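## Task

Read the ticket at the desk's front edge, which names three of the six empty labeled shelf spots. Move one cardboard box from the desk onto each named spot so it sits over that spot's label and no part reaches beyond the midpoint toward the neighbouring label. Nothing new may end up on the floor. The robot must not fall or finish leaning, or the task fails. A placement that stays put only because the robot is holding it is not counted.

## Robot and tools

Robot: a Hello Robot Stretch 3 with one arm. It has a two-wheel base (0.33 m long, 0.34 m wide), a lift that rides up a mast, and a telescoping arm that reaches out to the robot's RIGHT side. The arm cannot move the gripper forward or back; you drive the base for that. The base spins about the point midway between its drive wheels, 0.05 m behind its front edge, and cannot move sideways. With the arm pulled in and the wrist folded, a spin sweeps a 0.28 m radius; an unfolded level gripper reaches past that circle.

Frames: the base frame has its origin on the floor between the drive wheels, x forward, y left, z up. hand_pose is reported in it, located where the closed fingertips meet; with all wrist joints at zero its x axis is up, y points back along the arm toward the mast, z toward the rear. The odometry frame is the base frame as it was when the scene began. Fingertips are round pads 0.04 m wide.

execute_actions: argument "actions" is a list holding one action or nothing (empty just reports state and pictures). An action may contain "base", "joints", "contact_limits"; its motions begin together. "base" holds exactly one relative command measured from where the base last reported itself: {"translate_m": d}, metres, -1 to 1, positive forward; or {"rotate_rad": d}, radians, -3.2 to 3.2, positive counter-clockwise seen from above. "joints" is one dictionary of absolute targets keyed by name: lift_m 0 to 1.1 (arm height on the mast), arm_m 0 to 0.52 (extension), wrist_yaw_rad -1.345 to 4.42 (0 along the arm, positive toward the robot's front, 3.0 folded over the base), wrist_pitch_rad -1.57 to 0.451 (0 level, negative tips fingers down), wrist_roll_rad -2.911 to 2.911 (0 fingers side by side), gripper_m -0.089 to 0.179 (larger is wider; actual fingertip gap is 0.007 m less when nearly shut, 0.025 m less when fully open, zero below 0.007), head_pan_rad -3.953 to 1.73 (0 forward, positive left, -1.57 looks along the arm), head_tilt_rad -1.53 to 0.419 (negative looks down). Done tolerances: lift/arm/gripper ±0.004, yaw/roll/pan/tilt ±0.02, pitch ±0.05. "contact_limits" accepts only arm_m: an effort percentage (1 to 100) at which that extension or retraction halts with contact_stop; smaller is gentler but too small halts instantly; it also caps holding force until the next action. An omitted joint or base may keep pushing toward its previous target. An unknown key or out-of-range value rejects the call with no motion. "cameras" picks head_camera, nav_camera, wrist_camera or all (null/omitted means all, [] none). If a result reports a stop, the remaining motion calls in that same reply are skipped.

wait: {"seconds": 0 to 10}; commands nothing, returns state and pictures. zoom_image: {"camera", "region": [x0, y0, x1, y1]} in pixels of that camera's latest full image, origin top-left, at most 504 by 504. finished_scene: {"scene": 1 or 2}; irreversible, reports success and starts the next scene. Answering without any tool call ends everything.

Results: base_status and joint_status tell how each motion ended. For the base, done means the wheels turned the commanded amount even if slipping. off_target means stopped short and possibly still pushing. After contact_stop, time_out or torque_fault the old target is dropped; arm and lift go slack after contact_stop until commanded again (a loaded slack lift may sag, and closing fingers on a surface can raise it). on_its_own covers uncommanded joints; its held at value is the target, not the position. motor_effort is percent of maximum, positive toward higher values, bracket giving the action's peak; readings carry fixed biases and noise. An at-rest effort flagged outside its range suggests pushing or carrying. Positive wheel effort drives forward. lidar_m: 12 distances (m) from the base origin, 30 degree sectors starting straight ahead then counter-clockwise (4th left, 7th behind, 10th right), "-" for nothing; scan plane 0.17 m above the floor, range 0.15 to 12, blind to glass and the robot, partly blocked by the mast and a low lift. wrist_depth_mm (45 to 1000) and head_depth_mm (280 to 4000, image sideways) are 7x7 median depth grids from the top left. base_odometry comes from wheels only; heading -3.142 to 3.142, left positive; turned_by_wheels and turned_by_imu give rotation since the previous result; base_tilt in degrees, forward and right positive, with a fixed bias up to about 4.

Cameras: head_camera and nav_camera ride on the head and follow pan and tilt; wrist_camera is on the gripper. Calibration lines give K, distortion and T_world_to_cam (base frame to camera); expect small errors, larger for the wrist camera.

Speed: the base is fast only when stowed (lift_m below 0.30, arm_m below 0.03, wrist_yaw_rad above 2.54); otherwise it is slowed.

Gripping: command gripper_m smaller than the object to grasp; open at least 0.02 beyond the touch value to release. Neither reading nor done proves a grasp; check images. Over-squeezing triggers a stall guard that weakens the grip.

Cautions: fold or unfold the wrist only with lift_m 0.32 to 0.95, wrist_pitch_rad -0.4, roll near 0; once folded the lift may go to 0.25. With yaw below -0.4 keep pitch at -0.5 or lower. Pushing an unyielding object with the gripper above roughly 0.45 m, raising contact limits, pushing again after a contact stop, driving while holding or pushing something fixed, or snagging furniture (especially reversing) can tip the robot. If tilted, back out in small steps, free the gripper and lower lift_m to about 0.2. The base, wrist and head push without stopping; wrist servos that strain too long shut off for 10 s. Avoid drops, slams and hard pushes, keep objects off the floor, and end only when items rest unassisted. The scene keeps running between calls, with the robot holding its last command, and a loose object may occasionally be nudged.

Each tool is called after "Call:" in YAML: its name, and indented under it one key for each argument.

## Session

Call:
execute_actions:
  actions:
    - {"joints":{"head_pan_rad":0.9,"head_tilt_rad":-0.35}}
  cameras: ["head_camera","nav_camera"]

Call:
execute_actions:
  actions:
    - {"joints":{"head_pan_rad":-0.6}}
  cameras: ["head_camera","nav_camera"]

Call:
execute_actions:
  actions:
    - {"joints":{"head_pan_rad":-2.1}}
  cameras: ["head_camera","nav_camera"]

Call:
execute_actions:
  actions:
    - {"joints":{"head_pan_rad":-3.6}}
  cameras: ["head_camera","nav_camera"]

Scene clock: 1.03 s.
base_odometry: x=+0.000 y=+0.000 heading=+0.000 (m, m, rad; odometry frame)
turned_by_wheels: +0.000 (rad since the last result)
turned_by_imu: +0.000 (rad since the last result)
base_tilt: forward=-1.1 right=+0.6 (deg)
lidar_m: 2.00 2.07 1.69 1.35 1.53 1.82 1.73 1.80 2.39 2.52 2.59 2.11
head_depth_mm: 2001 2077 2155 2258 2350 1972 1577 / 2144 2252 2362 2460 2537 1979 1565 / 2341 2458 2594 2724 2691 1972 1566 / 2423 2549 2702 2873 2680 1975 1563 / 2217 2324 2453 2600 2618 1971 1559 / 2028 2134 2196 1774 2324 1917 1556 / 1887 1984 2014 2120 2278 1976 1561
base_status: not commanded
joint_positions: lift_m=+0.422 arm_m=-0.002 wrist_yaw_rad=+2.887 wrist_pitch_rad=-0.464 wrist_roll_rad=-0.011 gripper_m=+0.037 head_pan_rad=+0.893 head_tilt_rad=-0.345
joint_status: all done
motor_effort: left_wheel=+0(0) right_wheel=+0(0) lift_m=+33(33) arm_m=+1(1) wrist_yaw_rad=+0(0) wrist_pitch_rad=+6(6) wrist_roll_rad=+0(0) gripper_m=-1(0) head_pan_rad=+3(31) head_tilt_rad=-3(24) (%)
hand_pose: x=+0.0337 y=+0.0682 z=+0.4243 quat_wxyz=(+0.249, +0.699, +0.076, +0.666) (m; base frame)
wrist_depth_mm: - - - - - - - / - - - - - - - / - - - - - - - / 883 931 906 881 875 864 851 / 760 - 759 745 764 737 732 / 662 - - 648 642 622 621 / 568 566 559 566 542 554 537
pictures: head_camera (sideways: a quarter turn clockwise sets it upright), nav_camera (sideways: a quarter turn counterclockwise sets it upright)
camera_calibration (this result's frames):
head_camera: T_world_to_cam=[[-0.20463, -0.232585, -0.950805, 1.25548], [-0.758103, 0.652125, 0.00363436, 0.00506985], [0.619198, 0.721552, -0.309768, 0.357843], [0, 0, 0, 1]] pos_world=[0.0391763, 0.0304982, 1.30455]
nav_camera: T_world_to_cam=[[0.168598, 0.22899, 0.958717, -1.20764], [0.747766, -0.663414, 0.0269557, 0.014683], [0.642199, 0.712352, -0.283081, 0.327936], [0, 0, 0, 1]] pos_world=[-0.0179732, 0.0526729, 1.25022]
Images, in order (width x height): head_camera 896x504, nav_camera 672x504.

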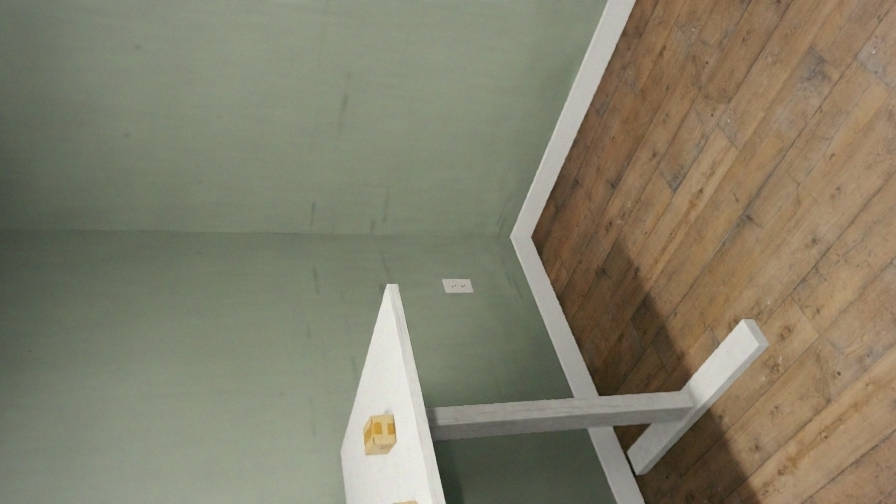

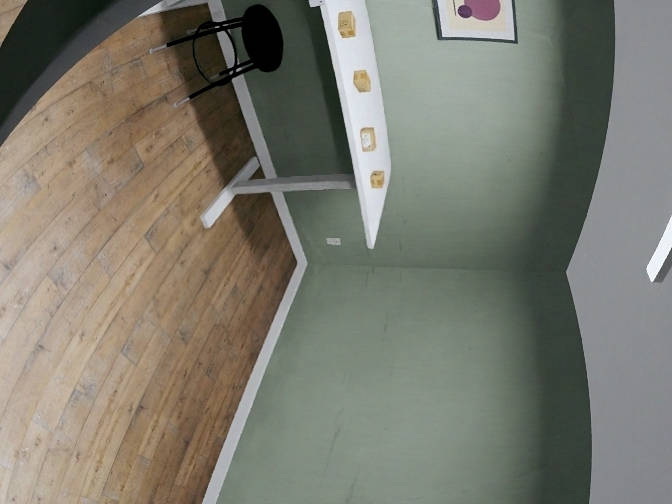

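Scene clock: 2.30 s.
base_odometry: x=+0.000 y=+0.000 heading=+0.000 (m, m, rad; odometry frame)
turned_by_wheels: +0.000 (rad since the last result)
turned_by_imu: +0.000 (rad since the last result)
base_tilt: forward=-1.1 right=+0.6 (deg)
lidar_m: 2.00 2.06 1.70 1.35 1.53 1.82 1.73 1.80 2.40 2.51 2.59 2.10
head_depth_mm: 2937 3120 3270 3387 2685 1987 1569 / 2729 2929 3138 3411 2677 1977 1568 / 2512 2693 2832 3047 2690 1976 1559 / 2322 2472 2572 2779 2698 1969 1558 / 2153 2257 2396 2528 2584 1969 1559 / 2002 2111 2208 2322 2434 1973 1560 / 1872 1961 2069 2135 2289 1964 1559
base_status: not commanded
joint_positions: lift_m=+0.422 arm_m=-0.002 wrist_yaw_rad=+2.887 wrist_pitch_rad=-0.464 wrist_roll_rad=-0.011 gripper_m=+0.037 head_pan_rad=-0.593 head_tilt_rad=-0.345
joint_status: all done
motor_effort: left_wheel=+0(0) right_wheel=+0(1) lift_m=+33(33) arm_m=+1(1) wrist_yaw_rad=+0(0) wrist_pitch_rad=+6(5) wrist_roll_rad=+0(0) gripper_m=-1(0) head_pan_rad=-2(32) head_tilt_rad=-3(3) (%)
hand_pose: x=+0.0337 y=+0.0682 z=+0.4243 quat_wxyz=(+0.249, +0.699, +0.076, +0.666) (m; base frame)
wrist_depth_mm: - - - - - - - / - - - - - - - / - - - - - - - / 919 938 887 899 894 873 860 / 768 - 750 746 745 729 728 / 652 - - 637 636 619 620 / 574 570 562 560 549 557 548
pictures: head_camera (sideways: a quarter turn clockwise sets it upright), nav_camera (sideways: a quarter turn counterclockwise sets it upright)
camera_calibration (this result's frames):
head_camera: T_world_to_cam=[[-0.249402, 0.184239, -0.950713, 1.25563], [0.585201, 0.81088, 0.00362467, -0.00311171], [0.771582, -0.555454, -0.310052, 0.357284], [0, 0, 0, 1]] pos_world=[0.0393047, -0.0303595, 1.30453]
nav_camera: T_world_to_cam=[[0.242753, -0.148647, 0.958632, -1.20798], [-0.597322, -0.801548, 0.0269699, 0.0228695], [0.76438, -0.579159, -0.283368, 0.327564], [0, 0, 0, 1]] pos_world=[0.0565188, 0.0284797, 1.25022]
Images, in order (width x height): head_camera 896x504, nav_camera 672x504.

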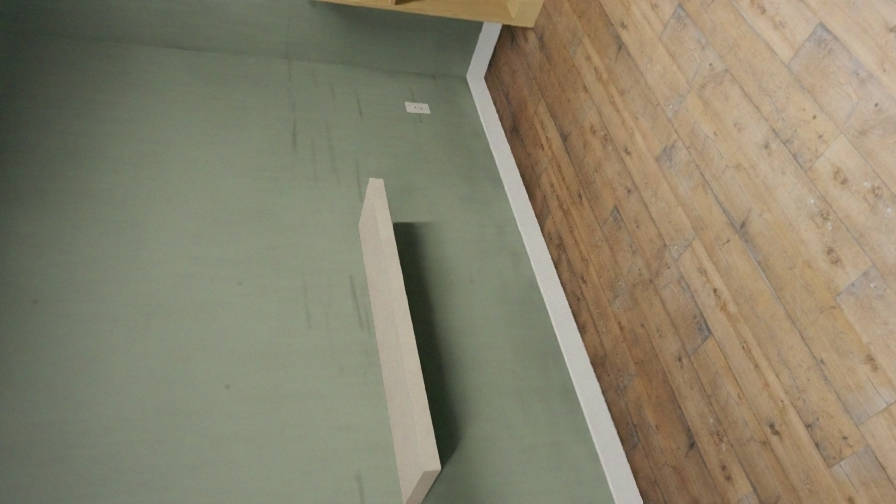

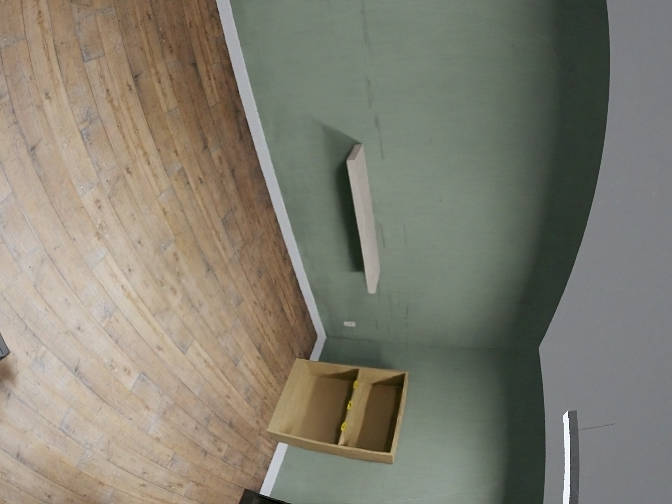

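Scene clock: 3.57 s.
base_odometry: x=+0.000 y=+0.000 heading=+0.000 (m, m, rad; odometry frame)
turned_by_wheels: +0.000 (rad since the last result)
turned_by_imu: +0.000 (rad since the last result)
base_tilt: forward=-1.1 right=+0.6 (deg)
lidar_m: 2.01 2.06 1.69 1.35 1.53 1.82 1.73 1.80 2.39 2.52 2.60 2.11
head_depth_mm: 1930 2008 2082 2181 2286 1973 1570 / 2159 2235 2362 2450 2501 1976 1568 / 2402 2488 2653 2775 2698 1969 1558 / 2739 2861 3037 2698 2660 1973 1565 / 2921 3093 3264 3359 2676 1969 1563 / 2761 2889 3061 3267 2674 1970 1554 / 2627 2738 2862 3006 2663 1964 1557
base_status: not commanded
joint_positions: lift_m=+0.422 arm_m=-0.002 wrist_yaw_rad=+2.887 wrist_pitch_rad=-0.464 wrist_roll_rad=-0.011 gripper_m=+0.037 head_pan_rad=-2.093 head_tilt_rad=-0.345
joint_status: all done
motor_effort: left_wheel=+1(0) right_wheel=+0(0) lift_m=+33(33) arm_m=+1(1) wrist_yaw_rad=+1(1) wrist_pitch_rad=+5(6) wrist_roll_rad=+0(0) gripper_m=-1(0) head_pan_rad=-2(32) head_tilt_rad=-3(1) (%)
hand_pose: x=+0.0337 y=+0.0682 z=+0.4243 quat_wxyz=(+0.249, +0.699, +0.076, +0.666) (m; base frame)
wrist_depth_mm: - - - - - - - / - - - - - - - / - - - - - - - / 894 930 880 906 900 865 851 / 759 - 763 740 770 732 716 / 639 - - 635 635 637 625 / 558 557 562 567 545 549 542
pictures: head_camera (sideways: a quarter turn clockwise sets it upright), nav_camera (sideways: a quarter turn counterclockwise sets it upright)
camera_calibration (this result's frames):
head_camera: T_world_to_cam=[[0.166157, 0.261848, -0.950699, 1.25308], [0.850245, -0.526374, 0.0036232, -0.00472657], [-0.499475, -0.808929, -0.310095, 0.365093], [0, 0, 0, 1]] pos_world=[-0.0218346, -0.0352692, 1.30453]
nav_camera: T_world_to_cam=[[-0.131124, -0.252698, 0.958619, -1.20569], [-0.841794, 0.539124, 0.0269721, 0.024358], [-0.52363, -0.803423, -0.283412, 0.335477], [0, 0, 0, 1]] pos_world=[0.0380761, -0.0482758, 1.25022]
Images, in order (width x height): head_camera 896x504, nav_camera 672x504.

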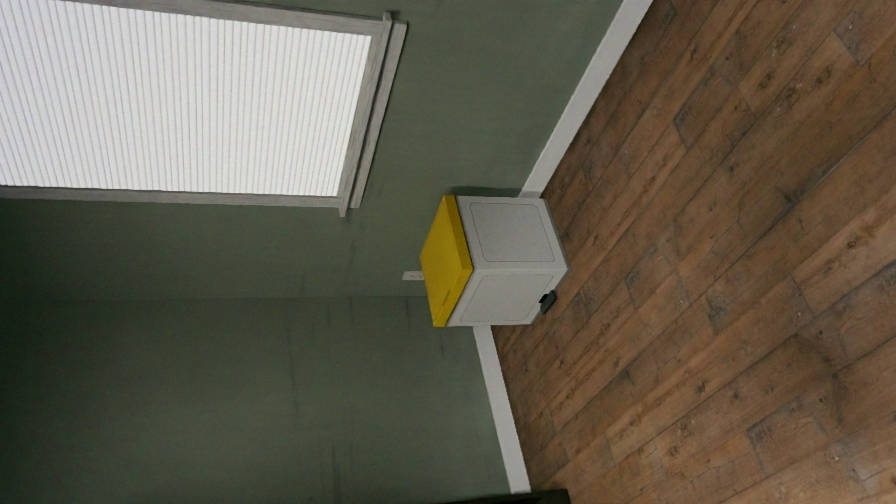

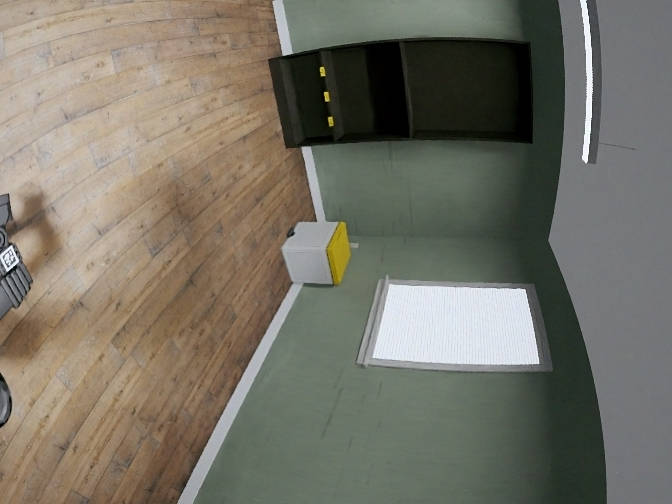

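Scene clock: 4.83 s.
base_odometry: x=+0.000 y=+0.000 heading=+0.000 (m, m, rad; odometry frame)
turned_by_wheels: +0.000 (rad since the last result)
turned_by_imu: +0.000 (rad since the last result)
base_tilt: forward=-1.1 right=+0.6 (deg)
lidar_m: 2.00 2.07 1.70 1.35 1.53 1.82 1.73 1.80 2.39 2.52 2.59 2.11
head_depth_mm: 2200 2298 2433 2560 2565 1978 1558 / 2065 2203 2350 2528 2604 1978 1555 / 1935 2053 2191 2348 2458 1982 1560 / 1820 1930 2054 2174 2314 1975 1563 / 1706 1797 1913 2023 2156 1950 1558 / 1616 1699 1783 1906 2015 1960 1560 / 1540 1618 1694 1796 1893 1937 1558
base_status: not commanded
joint_positions: lift_m=+0.422 arm_m=-0.002 wrist_yaw_rad=+2.887 wrist_pitch_rad=-0.464 wrist_roll_rad=-0.011 gripper_m=+0.037 head_pan_rad=-3.593 head_tilt_rad=-0.346
joint_status: all done
motor_effort: left_wheel=+0(0) right_wheel=-1(0) lift_m=+33(33) arm_m=+1(1) wrist_yaw_rad=+1(1) wrist_pitch_rad=+5(6) wrist_roll_rad=+0(0) gripper_m=+1(0) head_pan_rad=-1(32) head_tilt_rad=-2(2) (%)
hand_pose: x=+0.0337 y=+0.0682 z=+0.4243 quat_wxyz=(+0.249, +0.699, +0.076, +0.666) (m; base frame)
wrist_depth_mm: - - - - - - - / - - - - - - - / - - - - - - - / 936 922 919 892 867 881 874 / 760 - 751 743 754 727 719 / 650 - - 633 645 627 614 / 569 559 556 562 550 557 545
pictures: head_camera (sideways: a quarter turn clockwise sets it upright), nav_camera (sideways: a quarter turn counterclockwise sets it upright)
camera_calibration (this result's frames):
head_camera: T_world_to_cam=[[0.272969, -0.14723, -0.95069, 1.25242], [-0.464911, -0.88535, 0.00362229, 0.00329708], [-0.842227, 0.440997, -0.310122, 0.367219], [0, 0, 0, 1]] pos_world=[-0.0310569, 0.0253698, 1.30453]
nav_camera: T_world_to_cam=[[-0.261364, 0.112932, 0.958611, -1.20488], [0.478226, 0.877823, 0.0269734, 0.0163041], [-0.838444, 0.465482, -0.283438, 0.337433], [0, 0, 0, 1]] pos_world=[-0.0397916, -0.0353116, 1.25021]
Images, in order (width x height): head_camera 896x504, nav_camera 672x504.

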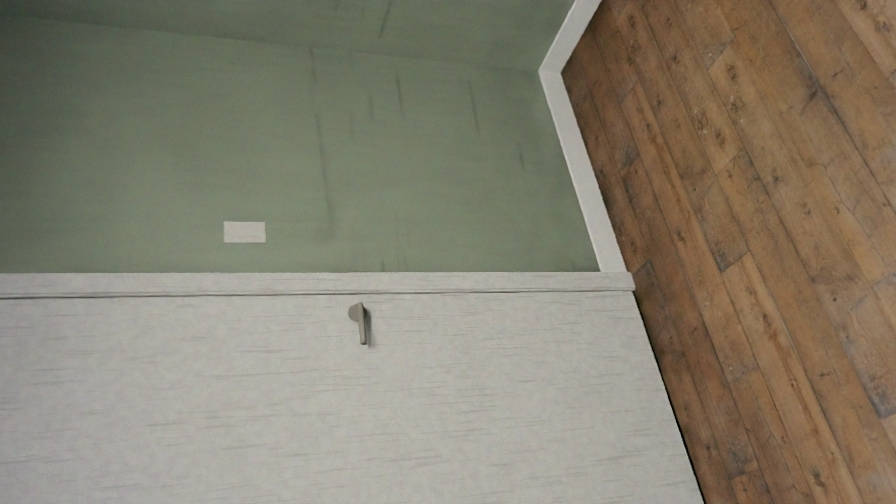

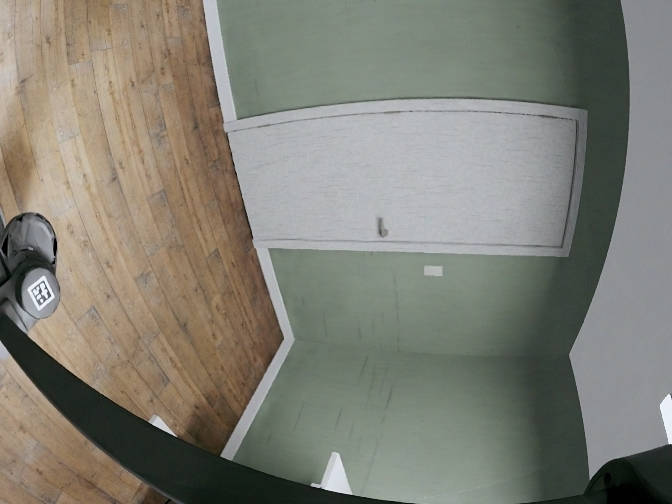

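Call:
execute_actions:
  actions:
    - {"base":{"rotate_rad":2.05},"joints":{"head_pan_rad":-0.3,"lift_m":0.29,"wrist_yaw_rad":2.7,"wrist_pitch_rad":-0.4}}
  cameras: ["head_camera","nav_camera"]

Call:
execute_actions:
  actions:
    - {"base":{"translate_m":0.68}}
  cameras: []

Call:
execute_actions:
  actions:
    - {"base":{"rotate_rad":1.11},"joints":{"head_pan_rad":-1.75,"head_tilt_rad":-0.55,"lift_m":0.69,"wrist_yaw_rad":0}}
  cameras: []

Call:
execute_actions:
  actions:
    - {"joints":{"wrist_pitch_rad":0.1,"gripper_m":0.15}}

Scene clock: 9.30 s.
base_odometry: x=+0.000 y=+0.000 heading=+2.050 (m, m, rad; odometry frame)
turned_by_wheels: +2.050 (rad since the last result)
turned_by_imu: +2.065 (rad since the last result)
base_tilt: forward=-1.1 right=+0.6 (deg)
lidar_m: 1.53 1.85 1.72 1.78 2.30 2.52 2.58 2.14 2.01 2.04 1.70 1.31
head_depth_mm: 1679 1768 1853 1308 2120 1981 1561 / 1673 1771 1858 1470 2101 1896 1564 / 1669 1774 1866 1331 1693 1977 1566 / 1691 1774 1878 1331 2114 1904 1565 / 1705 1803 1898 1317 2178 1852 1561 / 1733 1836 1929 1451 2207 1977 1528 / 1750 1838 1957 2074 2225 1972 1552
base_status: done
joint_positions: lift_m=+0.290 arm_m=-0.002 wrist_yaw_rad=+2.703 wrist_pitch_rad=-0.419 wrist_roll_rad=-0.011 gripper_m=+0.037 head_pan_rad=-0.307 head_tilt_rad=-0.346
joint_status: all done
motor_effort: left_wheel=-4(12) right_wheel=+3(11) lift_m=+30(29) arm_m=+1(1) wrist_yaw_rad=-4(4) wrist_pitch_rad=+8(9) wrist_roll_rad=+0(0) gripper_m=+1(0) head_pan_rad=+3(33) head_tilt_rad=-3(2) (%)
hand_pose: x=+0.0740 y=+0.0598 z=+0.3025 quat_wxyz=(+0.295, +0.703, -0.005, +0.647) (m; base frame)
wrist_depth_mm: - - - - - - - / - - - - - - - / - 944 934 944 891 897 918 / 770 773 751 729 735 706 714 / 608 605 605 598 612 587 586 / - 523 523 508 508 496 481 / - 462 - 444 425 442 431
pictures: head_camera (sideways: a quarter turn clockwise sets it upright), nav_camera (sideways: a quarter turn counterclockwise sets it upright)
camera_calibration (this result's frames):
head_camera: T_world_to_cam=[[-0.291595, 0.106531, -0.950591, 1.25573], [0.332742, 0.943011, 0.00361198, -0.00155519], [0.896803, -0.315248, -0.310425, 0.357005], [0, 0, 0, 1]] pos_world=[0.0465203, -0.0197622, 1.30452]
nav_camera: T_world_to_cam=[[0.275181, -0.0742589, 0.95852, -1.20804], [-0.346992, -0.93748, 0.0269886, 0.0213182], [0.896589, -0.340025, -0.283743, 0.327246], [0, 0, 0, 1]] pos_world=[0.0464201, 0.0415498, 1.25021]
Images, in order (width x height): head_camera 896x504, nav_camera 672x504.

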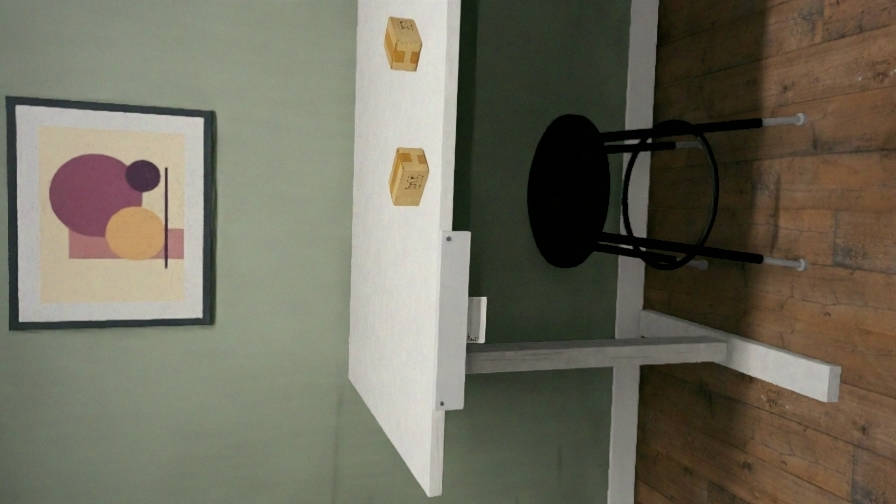

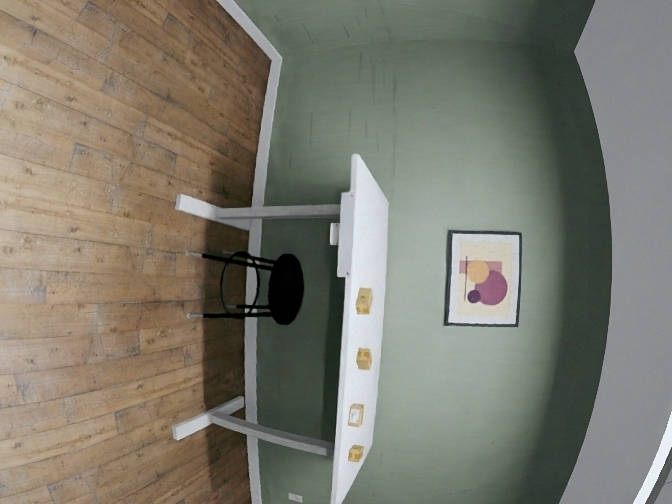

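Scene clock: 13.43 s.
base_odometry: x=-0.313 y=+0.603 heading=+2.050 (m, m, rad; odometry frame)
turned_by_wheels: +0.000 (rad since the last result)
turned_by_imu: -0.002 (rad since the last result)
base_tilt: forward=-1.1 right=+0.6 (deg)
lidar_m: 1.33 1.57 1.44 1.47 1.92 3.08 3.25 2.44 2.29 1.42 0.87 0.72
head_depth_mm: 1101 1160 1248 1123 721 558 920 / 1105 1167 1258 1116 720 565 1442 / 1114 1174 1262 1117 719 573 1565 / 1138 1205 1277 1113 716 573 1436 / 1151 1215 1287 1207 717 1573 1562 / 1155 1224 1295 1377 715 1583 1561 / 1158 1231 1307 1387 1487 1599 1562
base_status: done
joint_positions: lift_m=+0.290 arm_m=-0.002 wrist_yaw_rad=+2.703 wrist_pitch_rad=-0.419 wrist_roll_rad=-0.011 gripper_m=+0.037 head_pan_rad=-0.307 head_tilt_rad=-0.346
joint_status: not commanded
motor_effort: left_wheel=-3(10) right_wheel=+3(10) lift_m=+30(30) arm_m=+1(1) wrist_yaw_rad=-2(3) wrist_pitch_rad=+8(8) wrist_roll_rad=+0(0) gripper_m=+0(1) head_pan_rad=+3(2) head_tilt_rad=-2(2) (%)
hand_pose: x=+0.0741 y=+0.0598 z=+0.3026 quat_wxyz=(+0.295, +0.703, -0.005, +0.647) (m; base frame)
wrist_depth_mm: - - - - - - - / - - - - - - - / - 936 940 927 953 933 904 / 757 761 737 740 713 707 710 / 631 610 611 601 619 591 578 / - 522 533 505 515 506 495 / - 462 - 439 429 438 430
pictures: none
No camera images: the call's "cameras" was empty. Leave "cameras" out to get every camera's image.

Scene clock: 17.90 s.
base_odometry: x=-0.313 y=+0.603 heading=-3.124 (m, m, rad; odometry frame)
turned_by_wheels: +1.110 (rad since the last result)
turned_by_imu: +1.120 (rad since the last result)
base_tilt: forward=-1.1 right=+0.6 (deg)
lidar_m: 1.44 1.49 2.04 3.13 3.28 2.39 2.29 1.42 0.87 0.72 1.35 1.53
head_depth_mm: 1256 1373 1038 703 1876 1600 1342 / 1220 1336 1035 699 1168 1518 1310 / 1188 1298 1031 698 1050 1556 1304 / 1164 1266 1025 693 1040 1511 1309 / 1133 1238 1022 693 629 1557 1366 / 1111 1207 1015 691 595 1508 1297 / 1087 1174 1010 688 1044 1547 1335
base_status: done
joint_positions: lift_m=+0.690 arm_m=-0.002 wrist_yaw_rad=+0.003 wrist_pitch_rad=-0.419 wrist_roll_rad=-0.011 gripper_m=+0.037 head_pan_rad=-1.743 head_tilt_rad=-0.543
joint_status: all done
motor_effort: left_wheel=-4(14) right_wheel=+4(9) lift_m=+36(37) arm_m=+1(1) wrist_yaw_rad=-4(3) wrist_pitch_rad=+8(8) wrist_roll_rad=+0(0) gripper_m=+0(0) head_pan_rad=-2(32) head_tilt_rad=-3(21) (%)
hand_pose: x=-0.0208 y=-0.3675 z=+0.7023 quat_wxyz=(+0.696, +0.149, -0.687, -0.146) (m; base frame)
wrist_depth_mm: 899 929 924 950 984 - - / - - - - - - - / - - - - 609 579 - / - - - - - - - / - - - - - - - / - - - - - 956 960 / 853 834 824 855 817 841 834
pictures: none
No camera images: the call's "cameras" was empty. Leave "cameras" out to get every camera's image.

Scene clock: 19.50 s.
base_odometry: x=-0.313 y=+0.603 heading=-3.124 (m, m, rad; odometry frame)
turned_by_wheels: +0.000 (rad since the last result)
turned_by_imu: +0.000 (rad since the last result)
base_tilt: forward=-1.0 right=+0.6 (deg)
lidar_m: 1.44 1.49 2.03 3.13 3.28 2.39 2.29 1.42 0.87 0.72 1.35 1.53
head_depth_mm: 1255 1371 1038 702 1876 1606 1341 / 1218 1337 1033 698 1167 1518 1311 / 1194 1296 1028 697 1049 1554 1308 / 1162 1270 1023 695 1040 1555 1298 / 1135 1233 1019 693 629 1548 1331 / 1110 1206 1015 690 596 1516 1298 / 1088 1176 1011 689 1049 1545 1298
base_status: not commanded
joint_positions: lift_m=+0.690 arm_m=-0.002 wrist_yaw_rad=+0.003 wrist_pitch_rad=+0.076 wrist_roll_rad=-0.011 gripper_m=+0.150 head_pan_rad=-1.743 head_tilt_rad=-0.543
joint_status: all done
motor_effort: left_wheel=-4(4) right_wheel=+4(4) lift_m=+36(36) arm_m=+1(1) wrist_yaw_rad=-4(3) wrist_pitch_rad=+9(10) wrist_roll_rad=+0(0) gripper_m=+0(88) head_pan_rad=-2(2) head_tilt_rad=-4(4) (%)
hand_pose: x=-0.0207 y=-0.4005 z=+0.8241 quat_wxyz=(+0.711, -0.026, -0.703, +0.028) (m; base frame)
wrist_depth_mm: 990 - - - - - 369 / 277 278 263 262 263 262 285 / - - 623 278 277 597 685 / - - - - - - - / - - - - - - - / - - - - 753 - - / - - - - 575 528 -
pictures: head_camera (sideways: a quarter turn clockwise sets it upright), nav_camera (sideways: a quarter turn counterclockwise sets it upright), wrist_camera
camera_calibration (this result's frames):
head_camera: T_world_to_cam=[[0.0973396, 0.481157, -0.871214, 1.14978], [0.979139, -0.203172, -0.0028104, 0.00286312], [-0.178358, -0.852766, -0.490896, 0.598413], [0, 0, 0, 1]] pos_world=[-0.00799093, -0.0423382, 1.29547]
nav_camera: T_world_to_cam=[[-0.0679159, -0.462577, 0.883974, -1.10865], [-0.976651, 0.211825, 0.0358102, 0.0136825], [-0.203813, -0.860902, -0.466163, 0.571352], [0, 0, 0, 1]] pos_world=[0.0545165, -0.0238587, 1.24587]
wrist_camera: T_world_to_cam=[[-0.999745, 0.00548742, -0.0219018, -0.000554376], [0.0223281, 0.0961092, -0.99512, 0.90093], [-0.00335567, -0.995356, -0.0962073, -0.155865], [0, 0, 0, 1]] pos_world=[-0.0211933, -0.241725, 0.881526]
Images, in order (width x height): head_camera 896x504, nav_camera 672x504, wrist_camera 644x364.

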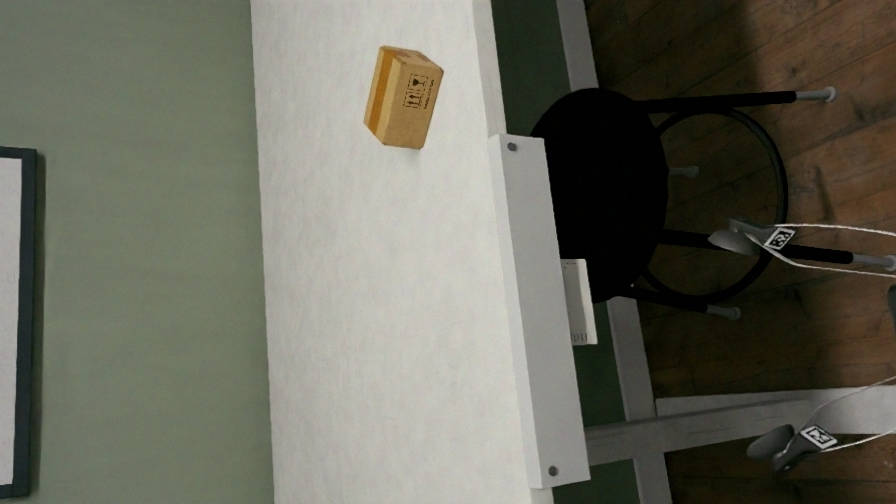

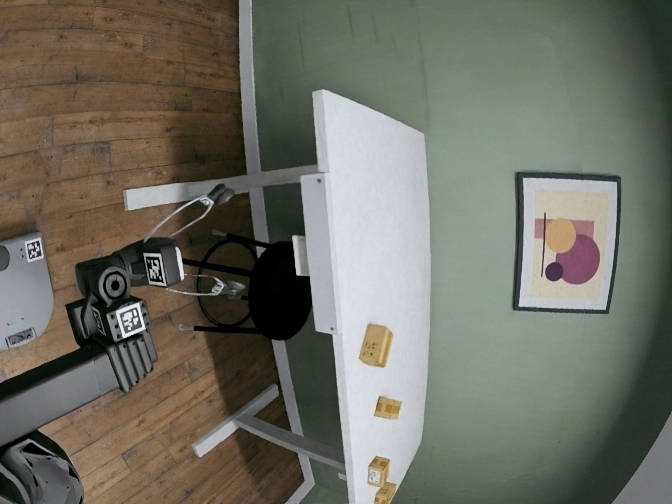

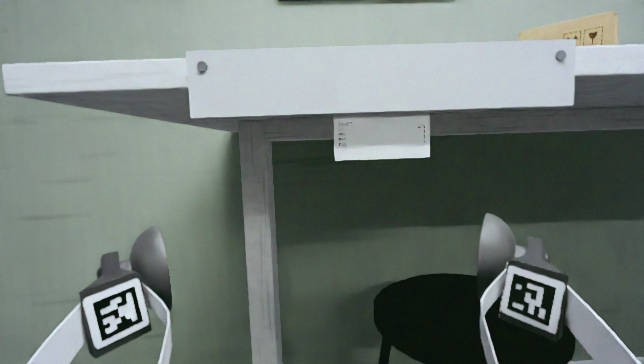

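Call:
execute_actions:
  actions:
    - {"base":{"translate_m":-0.04},"joints":{"arm_m":0.185}}
  cameras: ["wrist_camera"]

Call:
zoom_image:
  camera: "wrist_camera"
  region: [180,0,420,180]

Scene clock: 22.83 s.
base_odometry: x=-0.273 y=+0.604 heading=-3.124 (m, m, rad; odometry frame)
turned_by_wheels: +0.000 (rad since the last result)
turned_by_imu: +0.001 (rad since the last result)
base_tilt: forward=-1.1 right=+0.7 (deg)
lidar_m: 1.48 1.53 2.09 3.13 3.26 2.36 2.25 1.39 0.85 0.71 1.35 1.57
head_depth_mm: 1253 1371 1039 736 1868 1606 1345 / 1221 1338 1034 694 1803 1558 1344 / 1189 1304 1029 696 1088 1556 - / 1166 1266 1024 695 1027 1023 - / 1134 1239 1021 692 623 - - / 1109 1202 1015 690 595 1593 1303 / 1084 1177 1011 689 582 1238 1301
base_status: done
joint_positions: lift_m=+0.690 arm_m=+0.185 wrist_yaw_rad=+0.002 wrist_pitch_rad=+0.078 wrist_roll_rad=-0.011 gripper_m=+0.150 head_pan_rad=-1.743 head_tilt_rad=-0.543
joint_status: all done
motor_effort: left_wheel=-4(11) right_wheel=+4(5) lift_m=+36(36) arm_m=+3(8) wrist_yaw_rad=-2(4) wrist_pitch_rad=+9(9) wrist_roll_rad=+0(0) gripper_m=-1(1) head_pan_rad=-2(2) head_tilt_rad=-4(4) (%)
hand_pose: x=-0.0210 y=-0.5871 z=+0.8244 quat_wxyz=(+0.711, -0.027, -0.703, +0.028) (m; base frame)
wrist_depth_mm: - 80 80 81 81 81 82 / 228 234 91 91 91 92 299 / 837 828 92 93 92 94 897 / 860 846 436 93 94 903 933 / 884 862 502 844 907 912 927 / 853 - 477 882 919 - 935 / 881 892 906 911 541 524 954
pictures: wrist_camera
camera_calibration (this result's frames):
wrist_camera: T_world_to_cam=[[-0.999738, 0.00666836, -0.0219132, 0.000868256], [0.0224467, 0.0947341, -0.99525, 0.918516], [-0.00456075, -0.99548, -0.0948589, -0.342733], [0, 0, 0, 1]] pos_world=[-0.0213128, -0.428204, 0.88166]
Images, in order (width x height): wrist_camera 644x364.

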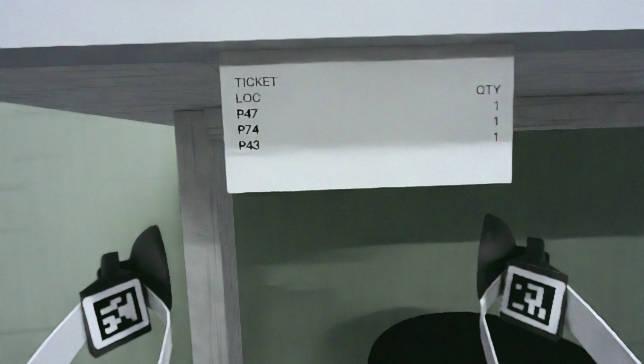

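Region (180, 0, 420, 180) of wrist_camera's 644x364 image, scaled by 2.100; it fills the top 378 rows of this view, and the rest is white.

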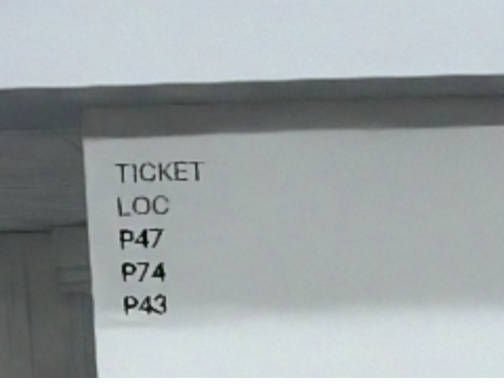

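Call:
execute_actions:
  actions:
    - {"joints":{"arm_m":0.03},"base":{"translate_m":-0.13}}
  cameras: []

Call:
execute_actions:
  actions:
    - {"base":{"translate_m":-0.32},"joints":{"lift_m":1.05,"arm_m":0,"wrist_pitch_rad":-0.3,"head_pan_rad":1.65,"head_tilt_rad":-0.25}}
  cameras: ["head_camera","wrist_camera"]

Scene clock: 26.33 s.
base_odometry: x=-0.143 y=+0.606 heading=-3.124 (m, m, rad; odometry frame)
turned_by_wheels: +0.000 (rad since the last result)
turned_by_imu: +0.001 (rad since the last result)
base_tilt: forward=-1.1 right=+0.6 (deg)
lidar_m: 1.62 1.67 2.27 3.13 3.07 2.21 2.12 1.29 0.79 0.70 0.91 1.71
head_depth_mm: 1256 1375 1039 736 1881 1609 1342 / 1226 1341 1032 701 1841 1602 1344 / 1195 1307 1029 695 1752 1555 1306 / 1166 1270 1023 663 1088 1466 1307 / 1139 1240 1020 691 1047 1057 1363 / 1112 1210 1013 690 595 1542 1331 / 1085 1176 1011 689 583 1592 1303
base_status: done
joint_positions: lift_m=+0.690 arm_m=+0.030 wrist_yaw_rad=+0.002 wrist_pitch_rad=+0.078 wrist_roll_rad=-0.011 gripper_m=+0.150 head_pan_rad=-1.743 head_tilt_rad=-0.543
joint_status: all done
motor_effort: left_wheel=-4(11) right_wheel=+3(6) lift_m=+36(36) arm_m=-1(0) wrist_yaw_rad=-2(3) wrist_pitch_rad=+9(9) wrist_roll_rad=+0(0) gripper_m=+0(0) head_pan_rad=-3(2) head_tilt_rad=-3(3) (%)
hand_pose: x=-0.0210 y=-0.4326 z=+0.8244 quat_wxyz=(+0.711, -0.027, -0.703, +0.028) (m; base frame)
wrist_depth_mm: 952 968 964 954 334 - - / 227 228 230 234 266 282 294 / - 241 557 565 562 554 648 / - 618 - - - - - / - - - - - - - / - - - - - - - / - - - 583 542 - -
pictures: none
No camera images: the call's "cameras" was empty. Leave "cameras" out to get every camera's image.

Scene clock: 30.50 s.
base_odometry: x=+0.177 y=+0.612 heading=-3.124 (m, m, rad; odometry frame)
turned_by_wheels: +0.000 (rad since the last result)
turned_by_imu: +0.002 (rad since the last result)
base_tilt: forward=-1.1 right=+0.6 (deg)
lidar_m: 1.94 1.99 2.72 3.13 2.62 1.89 1.80 1.86 1.08 0.73 0.77 1.84
head_depth_mm: 3144 3305 3450 3634 3214 2241 1710 / 3143 3277 3375 3503 3169 2222 1707 / 3148 3244 3375 3510 3194 2216 1705 / 3142 3293 3411 3602 3170 2223 1706 / 3157 3262 3458 3581 3210 2210 1700 / 3131 3324 3376 3488 3207 2221 1709 / 3141 3317 3422 - - - 1628
base_status: done
joint_positions: lift_m=+1.050 arm_m=+0.000 wrist_yaw_rad=+0.002 wrist_pitch_rad=-0.316 wrist_roll_rad=-0.011 gripper_m=+0.150 head_pan_rad=+1.643 head_tilt_rad=-0.260
joint_status: all done
motor_effort: left_wheel=-3(11) right_wheel=+3(6) lift_m=+36(37) arm_m=-1(1) wrist_yaw_rad=-1(2) wrist_pitch_rad=+6(7) wrist_roll_rad=+0(0) gripper_m=+0(0) head_pan_rad=+3(32) head_tilt_rad=+5(25) (%)
hand_pose: x=-0.0211 y=-0.3813 z=+1.0861 quat_wxyz=(+0.702, +0.113, -0.694, -0.110) (m; base frame)
wrist_depth_mm: 925 933 934 951 968 - - / - - - - - - - / 755 724 718 706 685 668 649 / 528 462 513 476 488 429 459 / 406 406 396 397 385 395 378 / 355 - 793 - - - - / - - 719 - - - -
pictures: head_camera (sideways: a quarter turn clockwise sets it upright), wrist_camera
camera_calibration (this result's frames):
head_camera: T_world_to_cam=[[0.00295174, -0.228015, -0.973653, 1.28407], [-0.999174, -0.0401309, 0.00636896, 0.00297969], [-0.0405258, 0.97283, -0.227945, 0.255374], [0, 0, 0, 1]] pos_world=[0.00953622, 0.0444714, 1.30843]
wrist_camera: T_world_to_cam=[[-0.999746, 0.0148881, -0.0169311, 0.00279825], [0.0219365, 0.468914, -0.882971, 1.18019], [-0.0052065, -0.883118, -0.469122, 0.336237], [0, 0, 0, 1]] pos_world=[-0.0213411, -0.256514, 1.19986]
Images, in order (width x height): head_camera 896x504, wrist_camera 644x364.

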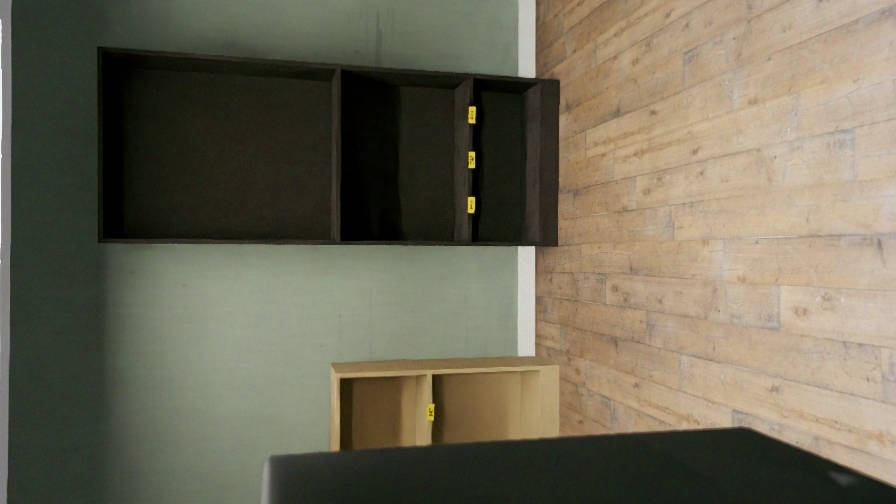

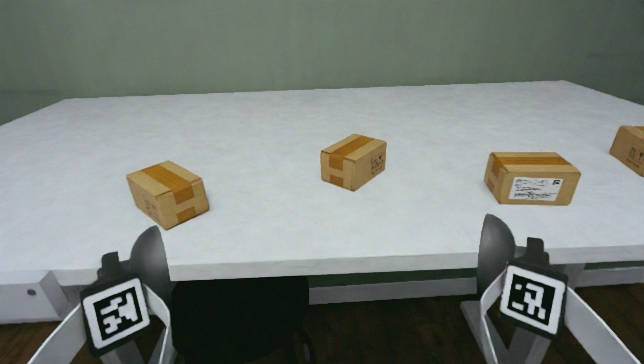

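Call:
zoom_image:
  camera: "head_camera"
  region: [410,90,540,230]

Call:
execute_actions:
  actions:
    - {"joints":{"wrist_yaw_rad":0.95,"arm_m":0.34,"lift_m":1.04}}
  cameras: ["wrist_camera"]

Region (410, 90, 540, 230) of head_camera's 896x504 image, scaled by 3.600, with more detail than that image has; it fills the left 468 columns of this view, and the rest is white.

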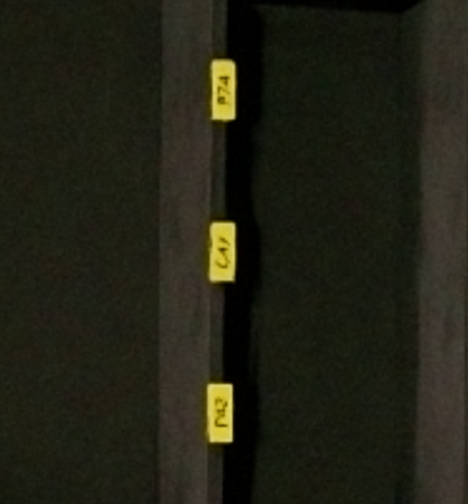

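Scene clock: 36.73 s.
base_odometry: x=+0.177 y=+0.612 heading=-3.124 (m, m, rad; odometry frame)
turned_by_wheels: +0.000 (rad since the last result)
turned_by_imu: +0.001 (rad since the last result)
base_tilt: forward=-1.1 right=+0.7 (deg)
lidar_m: 1.94 1.99 2.72 3.12 2.62 1.88 1.80 1.86 1.08 0.73 0.76 1.84
head_depth_mm: 3155 3304 3477 3602 3206 2235 1711 / 3130 3234 3315 3525 3198 2218 1707 / 3131 3270 3361 3532 3193 2235 1707 / 3167 3263 3466 3635 3204 2217 1706 / 3157 3318 3461 3603 3195 2225 1705 / 3165 3301 3413 3460 3198 2236 1703 / 3151 3295 3417 - - - -
base_status: not commanded
joint_positions: lift_m=+1.040 arm_m=+0.340 wrist_yaw_rad=+0.948 wrist_pitch_rad=-0.316 wrist_roll_rad=-0.011 gripper_m=+0.150 head_pan_rad=+1.643 head_tilt_rad=-0.260
joint_status: all done
motor_effort: left_wheel=-3(3) right_wheel=+3(3) lift_m=+29(27) arm_m=+3(4) wrist_yaw_rad=+2(4) wrist_pitch_rad=+6(7) wrist_roll_rad=+0(0) gripper_m=+0(0) head_pan_rad=+2(3) head_tilt_rad=+5(5) (%)
hand_pose: x=+0.1703 y=-0.6225 z=+1.0762 quat_wxyz=(+0.676, +0.417, -0.566, +0.222) (m; base frame)
wrist_depth_mm: - - - - 849 685 577 / - - - - 859 719 597 / - - 687 659 662 646 588 / - 501 491 477 465 463 453 / - 391 382 372 368 384 355 / - - 309 298 303 - 298 / - 261 262 205 249 257 253
pictures: wrist_camera
camera_calibration (this result's frames):
wrist_camera: T_world_to_cam=[[-0.596726, -0.802266, -0.0169212, -0.379783], [-0.367978, 0.29232, -0.88269, 1.23652], [0.713099, -0.520498, -0.469651, 0.223593], [0, 0, 0, 1]] pos_world=[0.0689423, -0.549768, 1.19005]
Images, in order (width x height): wrist_camera 644x364.

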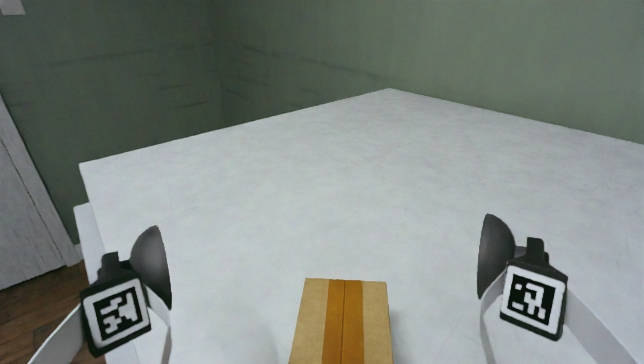

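Call:
execute_actions:
  actions:
    - {"joints":{"lift_m":0.953,"wrist_yaw_rad":0.9}}
  cameras: ["wrist_camera"]

Call:
execute_actions:
  actions:
    - {"joints":{"gripper_m":0.0}}
  cameras: []

Call:
execute_actions:
  actions:
    - {"joints":{"lift_m":0.985}}
  cameras: ["wrist_camera"]

Scene clock: 39.57 s.
base_odometry: x=+0.177 y=+0.612 heading=-3.124 (m, m, rad; odometry frame)
turned_by_wheels: +0.000 (rad since the last result)
turned_by_imu: +0.001 (rad since the last result)
base_tilt: forward=-1.1 right=+0.6 (deg)
lidar_m: 1.94 1.98 2.72 3.12 2.61 1.88 1.80 1.86 1.08 0.73 0.77 1.83
head_depth_mm: 3130 3301 3470 3630 3193 2238 1709 / 3156 3228 3360 3472 3194 2218 1708 / 3150 3244 3341 3525 3225 2218 1712 / 3169 3254 3417 3630 3217 2216 1704 / 3148 3280 3467 3627 3212 2219 1699 / 3158 3290 3439 3458 3209 2222 1704 / 3162 3299 3418 3529 3198 2337 -
base_status: not commanded
joint_positions: lift_m=+0.953 arm_m=+0.340 wrist_yaw_rad=+0.903 wrist_pitch_rad=-0.316 wrist_roll_rad=-0.011 gripper_m=+0.150 head_pan_rad=+1.643 head_tilt_rad=-0.260
joint_status: all done
motor_effort: left_wheel=-3(4) right_wheel=+4(3) lift_m=+29(28) arm_m=+3(3) wrist_yaw_rad=-4(5) wrist_pitch_rad=+7(7) wrist_roll_rad=+0(0) gripper_m=+0(1) head_pan_rad=+3(2) head_tilt_rad=+5(5) (%)
hand_pose: x=+0.1639 y=-0.6310 z=+0.9892 quat_wxyz=(+0.680, +0.404, -0.576, +0.207) (m; base frame)
wrist_depth_mm: - - - - 841 658 563 / - - - 685 660 642 552 / 497 440 434 418 412 396 387 / 334 309 307 197 295 287 285 / 256 246 228 155 230 236 224 / 206 - 181 134 184 - 186 / - 161 159 145 161 159 158
pictures: wrist_camera
camera_calibration (this result's frames):
wrist_camera: T_world_to_cam=[[-0.63197, -0.774808, -0.0169212, -0.3687], [-0.354554, 0.308467, -0.882689, 1.16784], [0.689134, -0.551833, -0.469653, 0.167034], [0, 0, 0, 1]] pos_world=[0.0659456, -0.553738, 1.10305]
Images, in order (width x height): wrist_camera 644x364.

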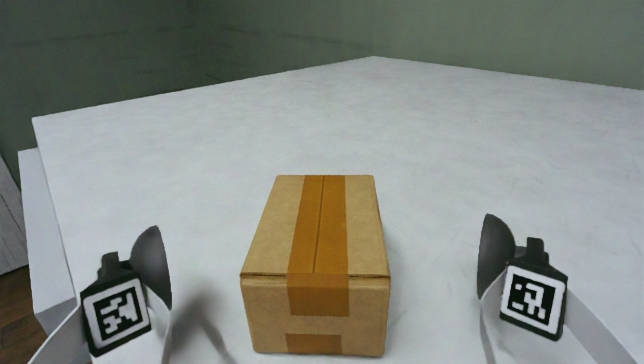

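Scene clock: 41.57 s.
base_odometry: x=+0.177 y=+0.612 heading=-3.124 (m, m, rad; odometry frame)
turned_by_wheels: +0.000 (rad since the last result)
turned_by_imu: +0.000 (rad since the last result)
base_tilt: forward=-1.1 right=+0.7 (deg)
lidar_m: 1.94 1.99 2.72 3.11 2.62 1.88 1.80 1.86 1.07 0.73 0.76 1.84
head_depth_mm: 3143 3297 3477 3619 3224 2219 1708 / 3156 3220 3330 3527 3243 2226 1702 / 3164 3224 3364 3516 3188 2223 1707 / 3153 3262 3437 3596 3211 2211 1701 / 3163 3308 3443 3630 3162 2220 1707 / 3158 3298 3396 3479 3192 2218 1710 / 3160 3292 3435 3564 3195 2311 -
base_status: not commanded
joint_positions: lift_m=+0.953 arm_m=+0.340 wrist_yaw_rad=+0.903 wrist_pitch_rad=-0.319 wrist_roll_rad=-0.011 gripper_m=+0.001 head_pan_rad=+1.643 head_tilt_rad=-0.260
joint_status: all done
motor_effort: left_wheel=-3(3) right_wheel=+3(4) lift_m=+29(29) arm_m=+3(3) wrist_yaw_rad=-3(4) wrist_pitch_rad=+8(8) wrist_roll_rad=+0(0) gripper_m=-25(100) head_pan_rad=+3(3) head_tilt_rad=+4(5) (%)
hand_pose: x=+0.1637 y=-0.6308 z=+0.9886 quat_wxyz=(+0.681, +0.405, -0.575, +0.206) (m; base frame)
wrist_depth_mm: - - - - 822 679 581 / - - - 683 651 625 552 / 489 441 421 416 408 394 383 / 335 310 305 195 294 287 283 / 254 241 237 152 229 226 224 / 205 195 133 131 130 187 184 / - 165 155 143 155 159 157
pictures: none
No camera images: the call's "cameras" was empty. Leave "cameras" out to get every camera's image.

Scene clock: 42.67 s.
base_odometry: x=+0.177 y=+0.612 heading=-3.124 (m, m, rad; odometry frame)
turned_by_wheels: +0.000 (rad since the last result)
turned_by_imu: +0.000 (rad since the last result)
base_tilt: forward=-1.1 right=+0.7 (deg)
lidar_m: 1.94 1.98 2.72 3.11 2.61 1.88 1.80 1.86 1.08 0.73 0.76 1.84
head_depth_mm: 3168 3284 3462 3593 3198 2233 1703 / 3157 3243 3352 3510 3220 2221 1712 / 3144 3230 3361 3530 3198 2231 1711 / 3162 3279 3434 3601 3179 2210 1702 / 3179 3311 3467 3592 3196 2226 1701 / 3164 3292 3390 3482 3218 2216 1703 / 3165 3297 3410 3514 3340 - -
base_status: not commanded
joint_positions: lift_m=+0.985 arm_m=+0.340 wrist_yaw_rad=+0.903 wrist_pitch_rad=-0.324 wrist_roll_rad=-0.011 gripper_m=+0.007 head_pan_rad=+1.643 head_tilt_rad=-0.260
joint_status: all done
on_its_own: gripper_m is held at +0.006, not at your +0.000, by its stall guard, which is still easing
motor_effort: left_wheel=-4(3) right_wheel=+3(3) lift_m=+37(37) arm_m=+3(3) wrist_yaw_rad=-4(3) wrist_pitch_rad=+10(10) wrist_roll_rad=+0(0) gripper_m=-12(25) head_pan_rad=+2(3) head_tilt_rad=+4(6) (%)
hand_pose: x=+0.1633 y=-0.6305 z=+1.0193 quat_wxyz=(+0.681, +0.406, -0.574, +0.204) (m; base frame)
wrist_depth_mm: - - - - 817 664 567 / - - - 813 772 671 588 / - 519 509 489 480 469 461 / 400 373 363 196 350 349 342 / 319 288 284 152 276 274 270 / - 236 134 131 131 227 223 / - 204 188 143 188 192 192
pictures: wrist_camera
camera_calibration (this result's frames):
wrist_camera: T_world_to_cam=[[-0.632307, -0.774536, -0.0168006, -0.368175], [-0.359485, 0.312544, -0.879253, 1.19386], [0.686264, -0.549918, -0.476058, 0.189997], [0, 0, 0, 1]] pos_world=[0.0659857, -0.553815, 1.13397]
Images, in order (width x height): wrist_camera 644x364.

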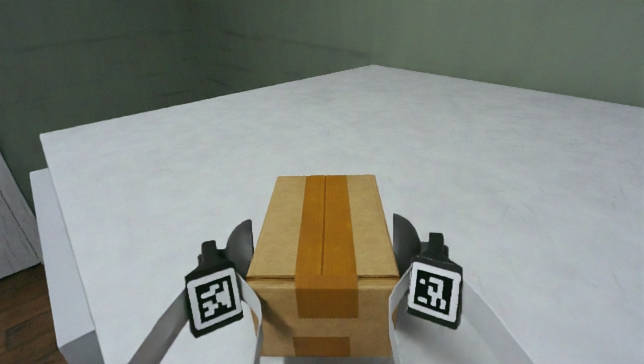

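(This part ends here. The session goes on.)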